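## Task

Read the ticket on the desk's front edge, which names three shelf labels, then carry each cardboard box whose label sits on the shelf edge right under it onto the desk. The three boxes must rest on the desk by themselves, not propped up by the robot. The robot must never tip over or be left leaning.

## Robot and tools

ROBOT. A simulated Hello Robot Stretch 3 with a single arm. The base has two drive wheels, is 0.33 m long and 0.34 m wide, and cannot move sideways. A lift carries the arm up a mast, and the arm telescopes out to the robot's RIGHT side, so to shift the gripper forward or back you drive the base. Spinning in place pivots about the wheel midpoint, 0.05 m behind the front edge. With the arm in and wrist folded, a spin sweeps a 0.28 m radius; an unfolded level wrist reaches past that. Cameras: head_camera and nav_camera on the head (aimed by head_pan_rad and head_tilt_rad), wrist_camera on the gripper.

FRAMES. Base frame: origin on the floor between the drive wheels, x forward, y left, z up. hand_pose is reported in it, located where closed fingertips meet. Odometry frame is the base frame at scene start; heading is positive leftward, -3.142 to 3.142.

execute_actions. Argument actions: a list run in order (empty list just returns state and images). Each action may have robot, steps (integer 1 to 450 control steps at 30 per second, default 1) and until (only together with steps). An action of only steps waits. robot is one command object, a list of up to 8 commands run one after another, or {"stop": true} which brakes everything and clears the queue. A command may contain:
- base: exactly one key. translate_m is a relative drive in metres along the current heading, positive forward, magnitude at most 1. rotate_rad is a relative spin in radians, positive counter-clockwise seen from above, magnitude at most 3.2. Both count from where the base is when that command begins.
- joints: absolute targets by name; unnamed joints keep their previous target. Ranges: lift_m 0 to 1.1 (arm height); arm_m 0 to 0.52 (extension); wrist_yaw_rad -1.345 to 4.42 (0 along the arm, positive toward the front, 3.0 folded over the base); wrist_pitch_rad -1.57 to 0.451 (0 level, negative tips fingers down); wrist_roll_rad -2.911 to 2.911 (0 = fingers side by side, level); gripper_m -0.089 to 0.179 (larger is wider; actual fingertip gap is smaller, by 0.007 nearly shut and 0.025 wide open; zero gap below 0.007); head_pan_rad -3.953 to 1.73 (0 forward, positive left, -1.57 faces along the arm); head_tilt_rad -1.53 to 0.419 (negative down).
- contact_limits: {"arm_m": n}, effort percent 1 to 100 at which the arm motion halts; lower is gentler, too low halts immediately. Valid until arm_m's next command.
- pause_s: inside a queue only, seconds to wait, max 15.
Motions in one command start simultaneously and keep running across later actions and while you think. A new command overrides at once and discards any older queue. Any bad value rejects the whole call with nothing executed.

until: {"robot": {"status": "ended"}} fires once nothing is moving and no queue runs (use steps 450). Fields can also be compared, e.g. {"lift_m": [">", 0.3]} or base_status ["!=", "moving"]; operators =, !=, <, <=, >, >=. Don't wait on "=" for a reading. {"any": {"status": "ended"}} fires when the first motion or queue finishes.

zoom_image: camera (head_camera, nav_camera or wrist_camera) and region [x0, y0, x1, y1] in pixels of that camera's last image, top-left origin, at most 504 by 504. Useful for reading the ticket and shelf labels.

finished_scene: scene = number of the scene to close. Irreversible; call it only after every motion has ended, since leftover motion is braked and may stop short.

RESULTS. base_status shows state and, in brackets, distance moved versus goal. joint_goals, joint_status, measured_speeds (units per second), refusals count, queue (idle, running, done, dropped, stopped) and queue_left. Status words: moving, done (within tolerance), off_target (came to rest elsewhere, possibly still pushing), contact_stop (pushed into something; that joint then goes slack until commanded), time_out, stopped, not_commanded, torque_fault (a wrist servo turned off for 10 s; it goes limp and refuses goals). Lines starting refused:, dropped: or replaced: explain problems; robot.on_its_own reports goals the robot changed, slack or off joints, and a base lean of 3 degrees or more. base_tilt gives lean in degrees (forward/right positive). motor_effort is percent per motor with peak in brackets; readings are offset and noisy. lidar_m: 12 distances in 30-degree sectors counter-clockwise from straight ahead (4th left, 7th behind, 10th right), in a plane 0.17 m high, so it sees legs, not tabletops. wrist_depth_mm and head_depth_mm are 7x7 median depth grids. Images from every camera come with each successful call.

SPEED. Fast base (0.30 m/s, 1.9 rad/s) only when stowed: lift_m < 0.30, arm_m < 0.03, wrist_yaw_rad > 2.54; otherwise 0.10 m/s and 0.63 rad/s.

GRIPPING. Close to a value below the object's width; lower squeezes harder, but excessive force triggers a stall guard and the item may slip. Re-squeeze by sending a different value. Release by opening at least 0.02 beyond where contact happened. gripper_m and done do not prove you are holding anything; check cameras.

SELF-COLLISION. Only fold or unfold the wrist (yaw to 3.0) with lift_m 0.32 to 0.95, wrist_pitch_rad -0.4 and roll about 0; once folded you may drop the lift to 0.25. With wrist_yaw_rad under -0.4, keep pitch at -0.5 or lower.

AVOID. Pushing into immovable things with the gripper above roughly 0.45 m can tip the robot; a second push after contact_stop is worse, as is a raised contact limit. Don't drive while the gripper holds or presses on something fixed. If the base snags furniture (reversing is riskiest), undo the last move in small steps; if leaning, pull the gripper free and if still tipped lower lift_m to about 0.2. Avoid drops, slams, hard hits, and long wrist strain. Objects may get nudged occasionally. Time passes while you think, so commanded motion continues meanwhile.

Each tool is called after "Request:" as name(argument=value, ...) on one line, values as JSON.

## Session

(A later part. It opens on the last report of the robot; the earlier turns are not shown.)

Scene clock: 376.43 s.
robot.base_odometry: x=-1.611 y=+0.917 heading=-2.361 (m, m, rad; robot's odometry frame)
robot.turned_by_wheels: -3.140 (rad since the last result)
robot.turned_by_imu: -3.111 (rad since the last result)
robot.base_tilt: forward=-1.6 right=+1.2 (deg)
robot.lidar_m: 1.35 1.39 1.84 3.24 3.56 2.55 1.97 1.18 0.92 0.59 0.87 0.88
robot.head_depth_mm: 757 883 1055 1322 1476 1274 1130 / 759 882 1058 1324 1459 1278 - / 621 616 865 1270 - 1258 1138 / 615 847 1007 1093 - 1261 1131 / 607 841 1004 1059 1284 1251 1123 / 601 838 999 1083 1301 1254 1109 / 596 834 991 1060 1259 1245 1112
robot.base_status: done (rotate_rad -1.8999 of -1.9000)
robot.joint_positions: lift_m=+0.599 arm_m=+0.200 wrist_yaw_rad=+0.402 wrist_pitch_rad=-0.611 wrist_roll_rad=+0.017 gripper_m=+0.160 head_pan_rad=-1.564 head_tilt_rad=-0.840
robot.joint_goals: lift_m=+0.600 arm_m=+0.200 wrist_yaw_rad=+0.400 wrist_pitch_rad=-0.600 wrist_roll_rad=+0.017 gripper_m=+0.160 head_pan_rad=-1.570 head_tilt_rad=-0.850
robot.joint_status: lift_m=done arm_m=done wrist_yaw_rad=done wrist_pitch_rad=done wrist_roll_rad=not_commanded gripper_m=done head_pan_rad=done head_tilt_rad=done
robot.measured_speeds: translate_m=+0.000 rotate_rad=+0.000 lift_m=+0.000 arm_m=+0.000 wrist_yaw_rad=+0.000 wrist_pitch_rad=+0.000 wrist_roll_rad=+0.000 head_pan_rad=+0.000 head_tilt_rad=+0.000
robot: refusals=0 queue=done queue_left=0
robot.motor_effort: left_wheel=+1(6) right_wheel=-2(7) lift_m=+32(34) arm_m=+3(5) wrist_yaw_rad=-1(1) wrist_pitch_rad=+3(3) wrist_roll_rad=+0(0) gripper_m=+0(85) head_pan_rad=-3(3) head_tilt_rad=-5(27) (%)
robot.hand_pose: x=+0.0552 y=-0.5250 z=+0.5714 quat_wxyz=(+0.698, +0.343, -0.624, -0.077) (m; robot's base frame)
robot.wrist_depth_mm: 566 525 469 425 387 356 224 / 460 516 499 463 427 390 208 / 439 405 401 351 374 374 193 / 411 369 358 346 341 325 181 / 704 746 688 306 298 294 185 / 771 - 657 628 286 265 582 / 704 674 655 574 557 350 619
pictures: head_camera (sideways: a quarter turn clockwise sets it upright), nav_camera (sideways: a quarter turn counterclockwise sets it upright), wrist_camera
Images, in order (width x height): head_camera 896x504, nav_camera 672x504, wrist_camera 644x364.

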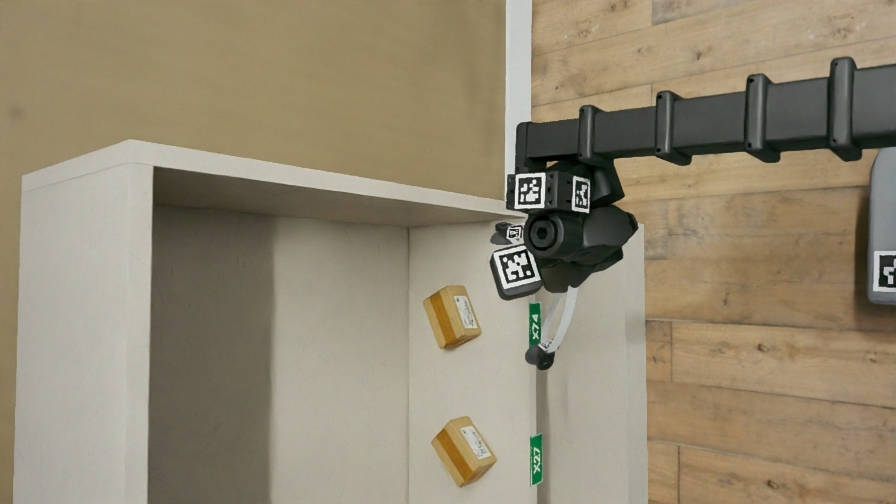

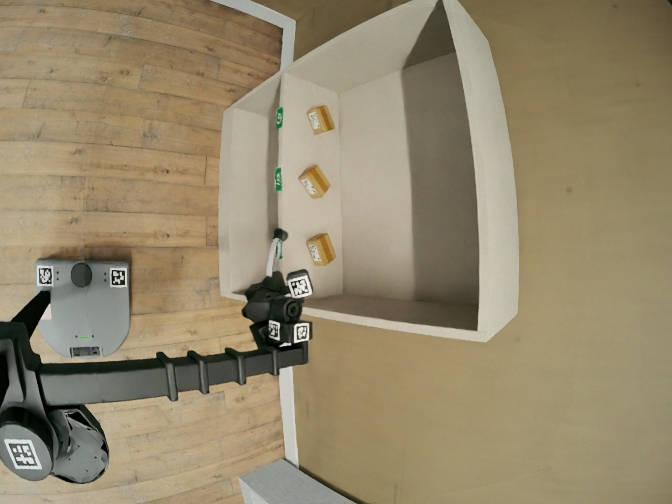

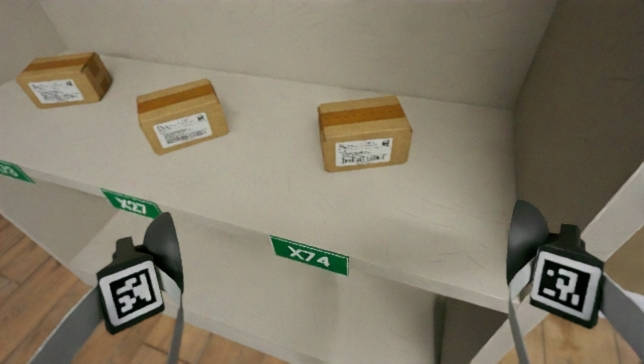

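Request:
execute_actions(actions=[{"robot":[{"base":{"translate_m":0.285},"joints":{"gripper_m":0.12}},{"joints":{"wrist_yaw_rad":-1.0,"arm_m":0.47}}],"steps":450,"until":{"robot":{"status":"ended"}}}])

Scene clock: 391.27 s.
robot.base_odometry: x=-1.814 y=+0.717 heading=-2.361 (m, m, rad; robot's odometry frame)
robot.turned_by_wheels: +0.000 (rad since the last result)
robot.turned_by_imu: +0.001 (rad since the last result)
robot.base_tilt: forward=-1.8 right=+1.2 (deg)
robot.lidar_m: 1.07 1.10 1.46 3.25 3.62 2.84 2.26 1.29 0.69 0.83 0.68 1.12
robot.head_depth_mm: 634 834 951 981 1412 1278 1123 / 626 830 997 1107 1216 1292 - / 621 828 943 1078 1288 1260 1139 / 614 826 965 1036 1272 1255 1136 / 607 823 983 1098 1272 1256 1108 / 599 820 980 1053 1275 1260 1106 / 596 815 978 1081 1186 1252 1108
robot.base_status: done (translate_m +0.2850 of +0.2850)
robot.joint_positions: lift_m=+0.599 arm_m=+0.470 wrist_yaw_rad=-0.997 wrist_pitch_rad=-0.611 wrist_roll_rad=+0.017 gripper_m=+0.120 head_pan_rad=-1.564 head_tilt_rad=-0.840
robot.joint_goals: lift_m=+0.600 arm_m=+0.470 wrist_yaw_rad=-1.000 wrist_pitch_rad=-0.600 wrist_roll_rad=+0.017 gripper_m=+0.120 head_pan_rad=-1.570 head_tilt_rad=-0.850
robot.joint_status: lift_m=done arm_m=done wrist_yaw_rad=done wrist_pitch_rad=done wrist_roll_rad=not_commanded gripper_m=done head_pan_rad=done head_tilt_rad=done
robot.measured_speeds: translate_m=+0.000 rotate_rad=+0.000 lift_m=+0.000 arm_m=+0.000 wrist_yaw_rad=+0.000 wrist_pitch_rad=+0.000 wrist_roll_rad=+0.000 head_pan_rad=+0.000 head_tilt_rad=+0.000
robot: refusals=0 queue=done queue_left=0
robot.motor_effort: left_wheel=+1(5) right_wheel=-2(3) lift_m=+32(32) arm_m=+3(6) wrist_yaw_rad=+0(2) wrist_pitch_rad=+3(3) wrist_roll_rad=+0(0) gripper_m=+1(80) head_pan_rad=-3(3) head_tilt_rad=-5(5) (%)
robot.hand_pose: x=-0.1861 y=-0.7209 z=+0.5714 quat_wxyz=(+0.485, -0.139, -0.698, -0.508) (m; robot's base frame)
robot.wrist_depth_mm: 145 172 224 266 232 204 182 / 151 180 240 296 257 222 198 / 158 191 257 334 287 246 217 / 165 201 278 347 321 276 247 / 173 210 302 305 297 289 767 / 183 211 273 221 260 - 706 / 190 244 246 196 234 236 624
pictures: head_camera (sideways: a quarter turn clockwise sets it upright), nav_camera (sideways: a quarter turn counterclockwise sets it upright), wrist_camera
Images, in order (width x height): head_camera 896x504, nav_camera 672x504, wrist_camera 644x364.

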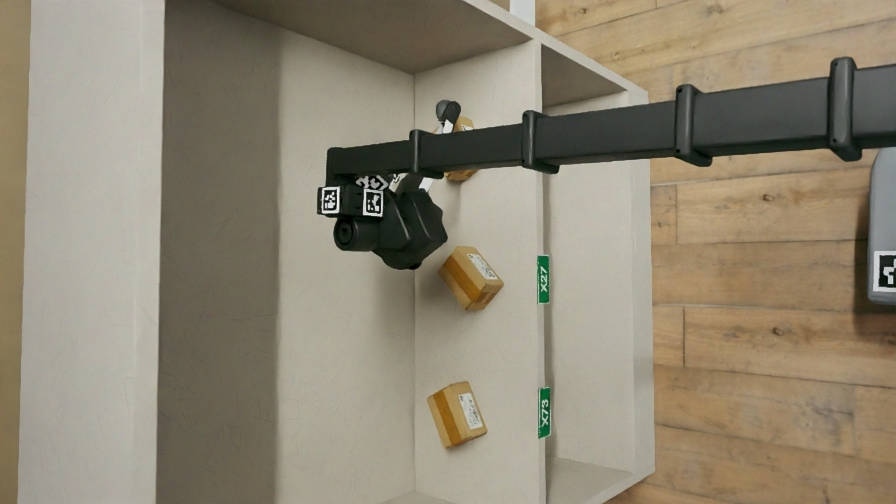

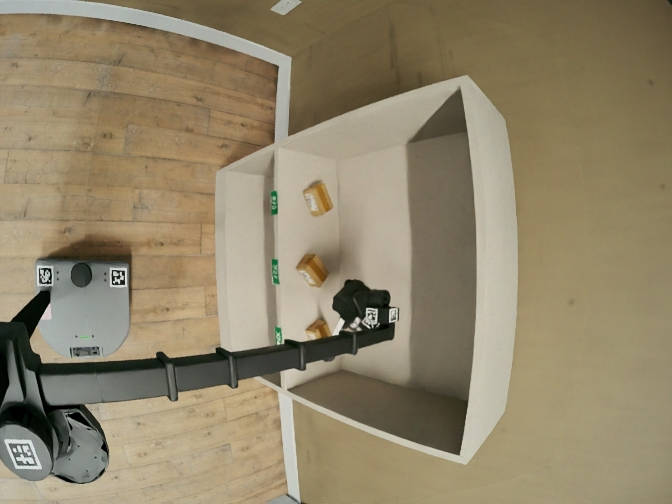

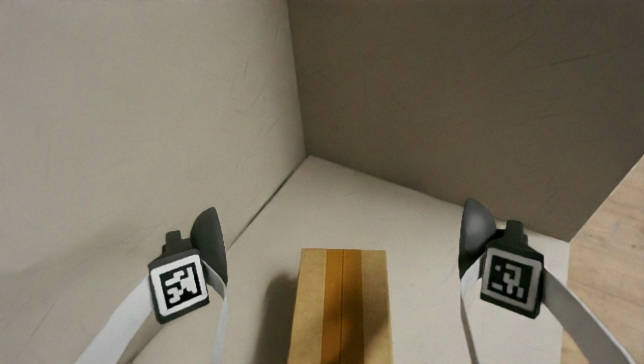

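Request:
execute_actions(actions=[{"robot":[{"joints":{"arm_m":0.46,"lift_m":0.503},"base":{"translate_m":0.012}},{"joints":{"gripper_m":0.025}},{"joints":{"lift_m":0.6}},{"joints":{"arm_m":0.1}}],"steps":450,"until":{"robot":{"status":"ended"}}}])

Scene clock: 401.43 s.
robot.base_odometry: x=-1.822 y=+0.708 heading=-2.361 (m, m, rad; robot's odometry frame)
robot.turned_by_wheels: +0.000 (rad since the last result)
robot.turned_by_imu: +0.002 (rad since the last result)
robot.base_tilt: forward=-1.6 right=+1.3 (deg)
robot.lidar_m: 1.06 1.08 1.44 3.23 3.63 2.86 2.27 1.29 0.69 0.83 0.68 1.11
robot.head_depth_mm: 634 834 955 1018 1383 1275 1129 / 626 834 995 1110 1239 1217 - / 620 829 990 1110 1314 - 1137 / 615 823 990 1098 1284 - 1136 / 608 823 979 1093 1274 1250 1113 / 602 818 984 1044 1274 1252 1107 / 597 815 975 1069 1231 1243 1102
robot.base_status: done (translate_m +0.0120 of +0.0120)
robot.joint_positions: lift_m=+0.599 arm_m=+0.100 wrist_yaw_rad=-0.997 wrist_pitch_rad=-0.618 wrist_roll_rad=+0.017 gripper_m=+0.026 head_pan_rad=-1.564 head_tilt_rad=-0.840
robot.joint_goals: lift_m=+0.600 arm_m=+0.100 wrist_yaw_rad=-1.000 wrist_pitch_rad=-0.600 wrist_roll_rad=+0.017 gripper_m=+0.025 head_pan_rad=-1.570 head_tilt_rad=-0.850
robot.joint_status: lift_m=done arm_m=done wrist_yaw_rad=done wrist_pitch_rad=done wrist_roll_rad=not_commanded gripper_m=done head_pan_rad=done head_tilt_rad=done
robot.measured_speeds: translate_m=+0.000 rotate_rad=+0.000 lift_m=+0.000 arm_m=+0.000 wrist_yaw_rad=+0.000 wrist_pitch_rad=+0.000 wrist_roll_rad=+0.000 head_pan_rad=+0.000 head_tilt_rad=+0.000
robot: refusals=0 queue=done queue_left=0
robot.motor_effort: left_wheel=+1(5) right_wheel=-2(3) lift_m=+32(33) arm_m=-3(5) wrist_yaw_rad=-1(2) wrist_pitch_rad=+5(6) wrist_roll_rad=+0(0) gripper_m=-16(91) head_pan_rad=-3(4) head_tilt_rad=-5(5) (%)
robot.hand_pose: x=-0.1853 y=-0.3510 z=+0.5701 quat_wxyz=(+0.483, -0.137, -0.698, -0.510) (m; robot's base frame)
robot.wrist_depth_mm: 434 434 386 - - - - / 452 498 438 - - - - / 441 429 442 - - - - / 373 365 572 955 931 904 895 / 322 343 732 147 145 799 787 / 295 646 620 131 127 724 698 / 579 589 597 139 632 646 629
pictures: head_camera (sideways: a quarter turn clockwise sets it upright), nav_camera (sideways: a quarter turn counterclockwise sets it upright), wrist_camera
Images, in order (width x height): head_camera 896x504, nav_camera 672x504, wrist_camera 644x364.

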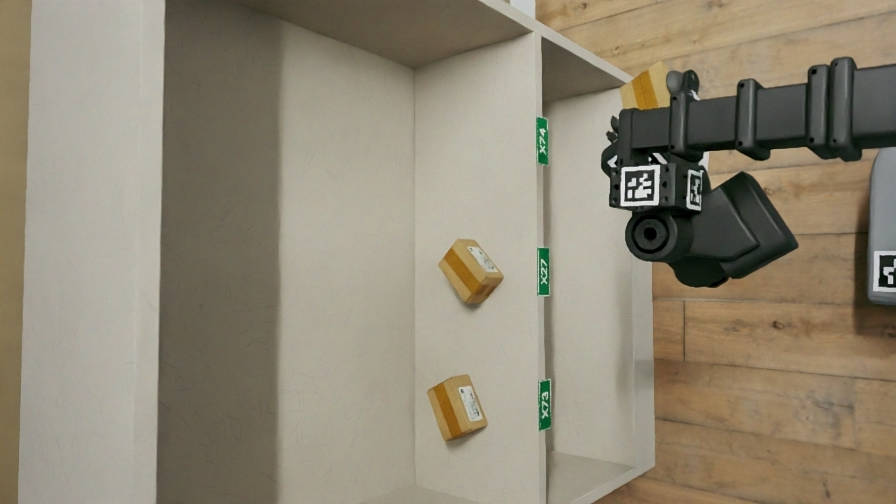

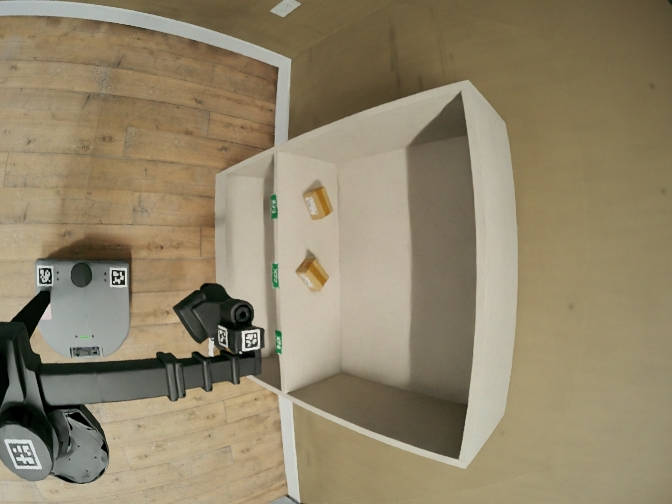

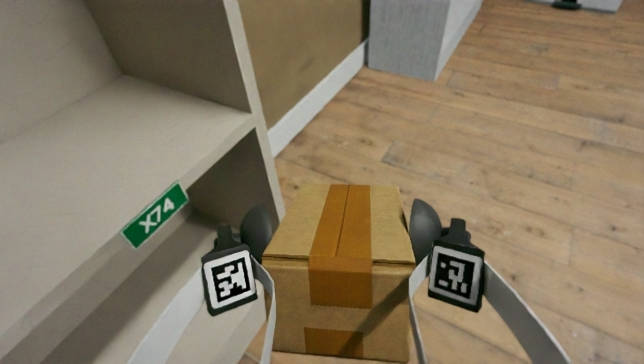

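Request:
execute_actions(actions=[{"robot":[{"joints":{"arm_m":0,"wrist_yaw_rad":2.65,"lift_m":0.29},"base":{"rotate_rad":1.75}},{"base":{"translate_m":1}},{"base":{"translate_m":1}},{"base":{"translate_m":0.48}},{"base":{"rotate_rad":1.43},"joints":{"lift_m":1.05,"wrist_yaw_rad":0,"head_tilt_rad":-0.5}},{"joints":{"arm_m":0.47}},{"joints":{"lift_m":1.012}}],"steps":450,"until":{"robot":{"status":"ended"}}},{"steps":450,"until":{"robot":{"status":"ended"}}},{"steps":450,"until":{"robot":{"status":"ended"}}}])

Scene clock: 435.20 s.
robot.base_odometry: x=+0.208 y=-0.715 heading=+0.818 (m, m, rad; robot's odometry frame)
robot.turned_by_wheels: +3.180 (rad since the last result)
robot.turned_by_imu: +3.162 (rad since the last result)
robot.base_tilt: forward=-1.7 right=+1.4 (deg)
robot.lidar_m: 2.38 2.48 3.13 3.04 2.00 1.44 1.38 1.42 1.12 0.79 1.23 2.03
robot.head_depth_mm: 1212 1312 - 835 1373 1461 1244 / 1216 1292 999 827 1827 1542 1278 / 1213 1287 959 815 1134 1449 1263 / 1207 1304 1046 813 1129 1527 1263 / 1208 1322 1040 802 1764 1471 1252 / 1213 1322 1023 794 1806 1500 1248 / 1210 1329 1013 785 1819 1490 1250
robot.base_status: done (rotate_rad +1.4299 of +1.4300)
robot.joint_positions: lift_m=+1.013 arm_m=+0.470 wrist_yaw_rad=+0.002 wrist_pitch_rad=-0.600 wrist_roll_rad=+0.017 gripper_m=+0.026 head_pan_rad=-1.564 head_tilt_rad=-0.507
robot.joint_goals: lift_m=+1.012 arm_m=+0.470 wrist_yaw_rad=+0.000 wrist_pitch_rad=-0.600 wrist_roll_rad=+0.017 gripper_m=+0.025 head_pan_rad=-1.570 head_tilt_rad=-0.500
robot.joint_status: lift_m=done arm_m=done wrist_yaw_rad=done wrist_pitch_rad=done wrist_roll_rad=not_commanded gripper_m=done head_pan_rad=done head_tilt_rad=done
robot.measured_speeds: translate_m=+0.000 rotate_rad=+0.000 lift_m=+0.000 arm_m=+0.000 wrist_yaw_rad=+0.000 wrist_pitch_rad=+0.000 wrist_roll_rad=+0.000 head_pan_rad=+0.000 head_tilt_rad=+0.000
robot: refusals=0 queue=done queue_left=0
robot.motor_effort: left_wheel=-3(9) right_wheel=+2(7) lift_m=+11(32) arm_m=+3(7) wrist_yaw_rad=-1(5) wrist_pitch_rad=+0(6) wrist_roll_rad=+0(0) gripper_m=-15(17) head_pan_rad=-3(3) head_tilt_rad=+3(26) (%)
robot.hand_pose: x=-0.0211 y=-0.8125 z=+0.9868 quat_wxyz=(+0.670, +0.208, -0.681, -0.210) (m; robot's base frame)
robot.wrist_depth_mm: 488 469 451 430 414 399 380 / 374 362 351 338 328 317 307 / 303 295 287 280 272 265 259 / 254 249 243 165 221 227 222 / 220 215 216 141 139 199 195 / 193 190 - 133 134 180 174 / 172 170 166 159 158 159 157
pictures: head_camera (sideways: a quarter turn clockwise sets it upright), nav_camera (sideways: a quarter turn counterclockwise sets it upright), wrist_camera
Images, in order (width x height): head_camera 896x504, nav_camera 672x504, wrist_camera 644x364.

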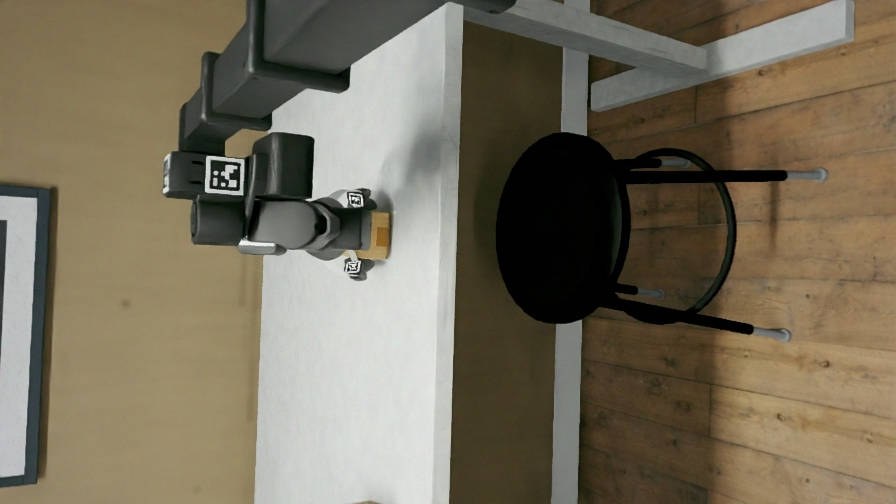

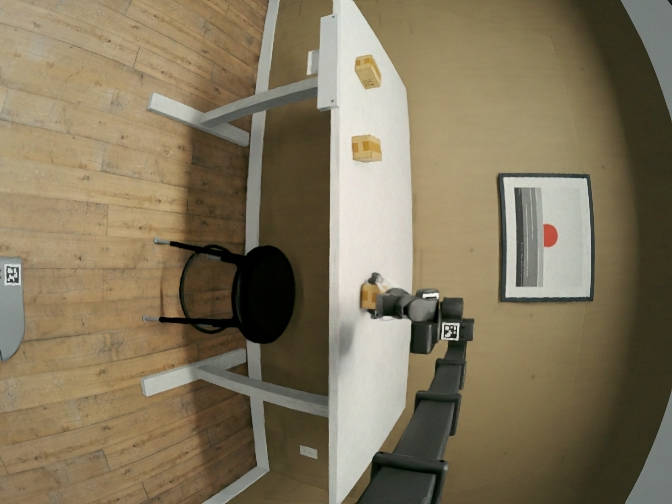

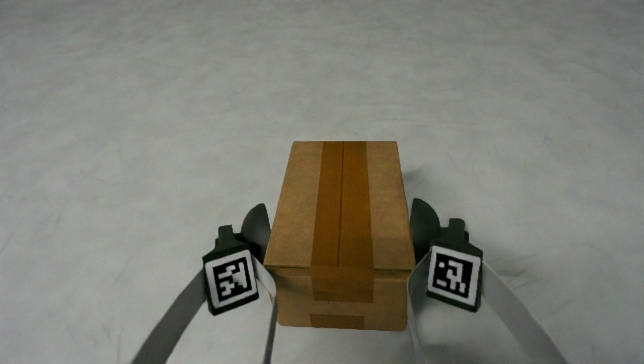

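Request:
execute_actions(actions=[{"robot":[{"joints":{"gripper_m":0.12}},{"joints":{"arm_m":0.35,"lift_m":1.06}}],"steps":450,"until":{"robot":{"status":"ended"}}}])

Request:
finished_scene(scene=1)

Scene clock: 443.63 s.
robot.base_odometry: x=+0.208 y=-0.715 heading=+0.818 (m, m, rad; robot's odometry frame)
robot.turned_by_wheels: +0.000 (rad since the last result)
robot.turned_by_imu: +0.001 (rad since the last result)
robot.base_tilt: forward=-1.7 right=+1.3 (deg)
robot.lidar_m: 2.38 2.48 3.12 3.04 1.99 1.44 1.37 1.42 1.12 0.79 1.23 2.03
robot.head_depth_mm: 1212 - 1029 838 1387 1458 1248 / 1209 - 1002 829 1817 1536 1269 / 1209 - 992 817 1141 1447 1267 / 1213 1322 1126 809 1127 1527 1252 / 1209 1321 1044 799 1776 1481 1260 / 1210 1324 1022 794 1810 1500 1249 / 1206 1329 1007 782 1818 1495 1247
robot.base_status: done (rotate_rad +1.4299 of +1.4300)
robot.joint_positions: lift_m=+1.059 arm_m=+0.350 wrist_yaw_rad=+0.002 wrist_pitch_rad=-0.612 wrist_roll_rad=+0.017 gripper_m=+0.120 head_pan_rad=-1.564 head_tilt_rad=-0.507
robot.joint_goals: lift_m=+1.060 arm_m=+0.350 wrist_yaw_rad=+0.000 wrist_pitch_rad=-0.600 wrist_roll_rad=+0.017 gripper_m=+0.120 head_pan_rad=-1.570 head_tilt_rad=-0.500
robot.joint_status: lift_m=done arm_m=done wrist_yaw_rad=done wrist_pitch_rad=done wrist_roll_rad=not_commanded gripper_m=done head_pan_rad=done head_tilt_rad=done
robot.measured_speeds: translate_m=+0.000 rotate_rad=+0.000 lift_m=+0.000 arm_m=+0.000 wrist_yaw_rad=+0.000 wrist_pitch_rad=+0.000 wrist_roll_rad=+0.000 head_pan_rad=+0.000 head_tilt_rad=+0.000
robot: refusals=0 queue=done queue_left=0
robot.motor_effort: left_wheel=-3(3) right_wheel=+1(1) lift_m=+32(34) arm_m=-3(5) wrist_yaw_rad=-1(1) wrist_pitch_rad=+4(4) wrist_roll_rad=+0(0) gripper_m=+0(81) head_pan_rad=-3(3) head_tilt_rad=+3(3) (%)
robot.hand_pose: x=-0.0211 y=-0.6913 z=+1.0313 quat_wxyz=(+0.669, +0.212, -0.679, -0.214) (m; robot's base frame)
robot.wrist_depth_mm: 592 570 550 529 507 489 466 / 456 442 432 418 404 392 382 / 376 368 357 277 339 329 323 / 318 310 305 268 288 284 279 / 275 272 265 258 254 254 245 / 242 243 232 230 226 - 219 / 217 212 210 212 207 205 205
pictures: head_camera (sideways: a quarter turn clockwise sets it upright), nav_camera (sideways: a quarter turn counterclockwise sets it upright), wrist_camera
Images, in order (width x height): head_camera 896x504, nav_camera 672x504, wrist_camera 644x364.

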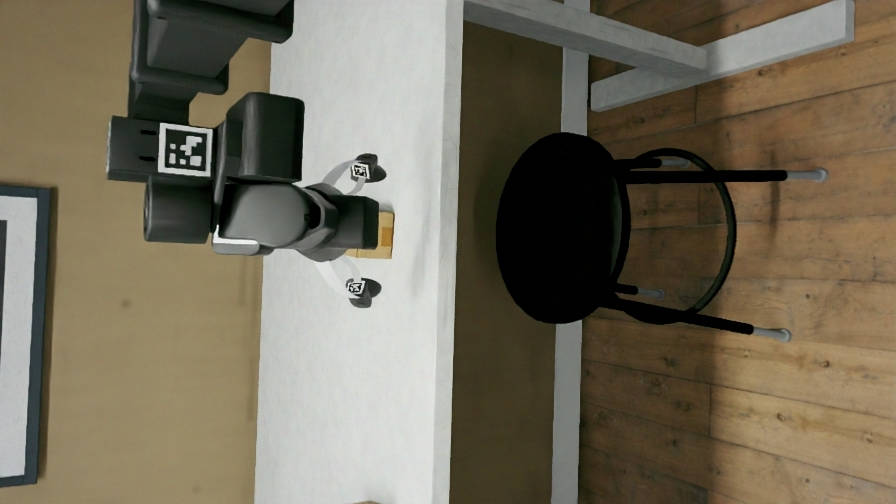

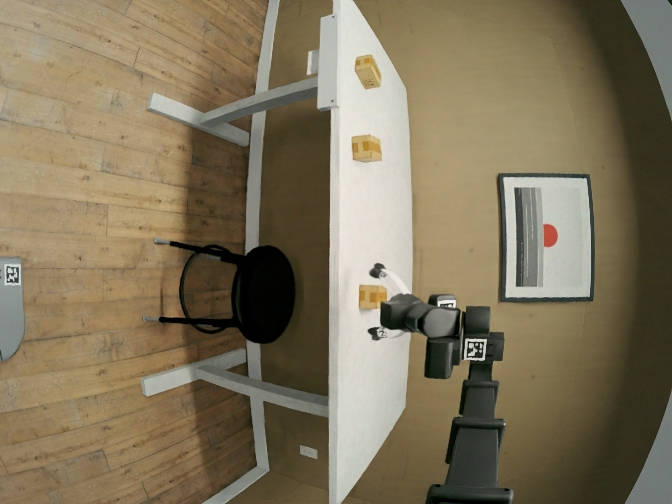

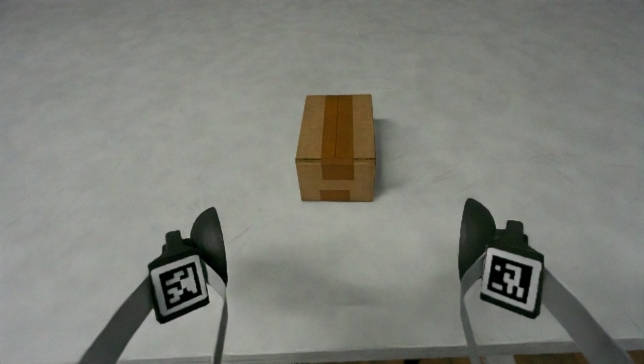

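The scene is finished: the task was done.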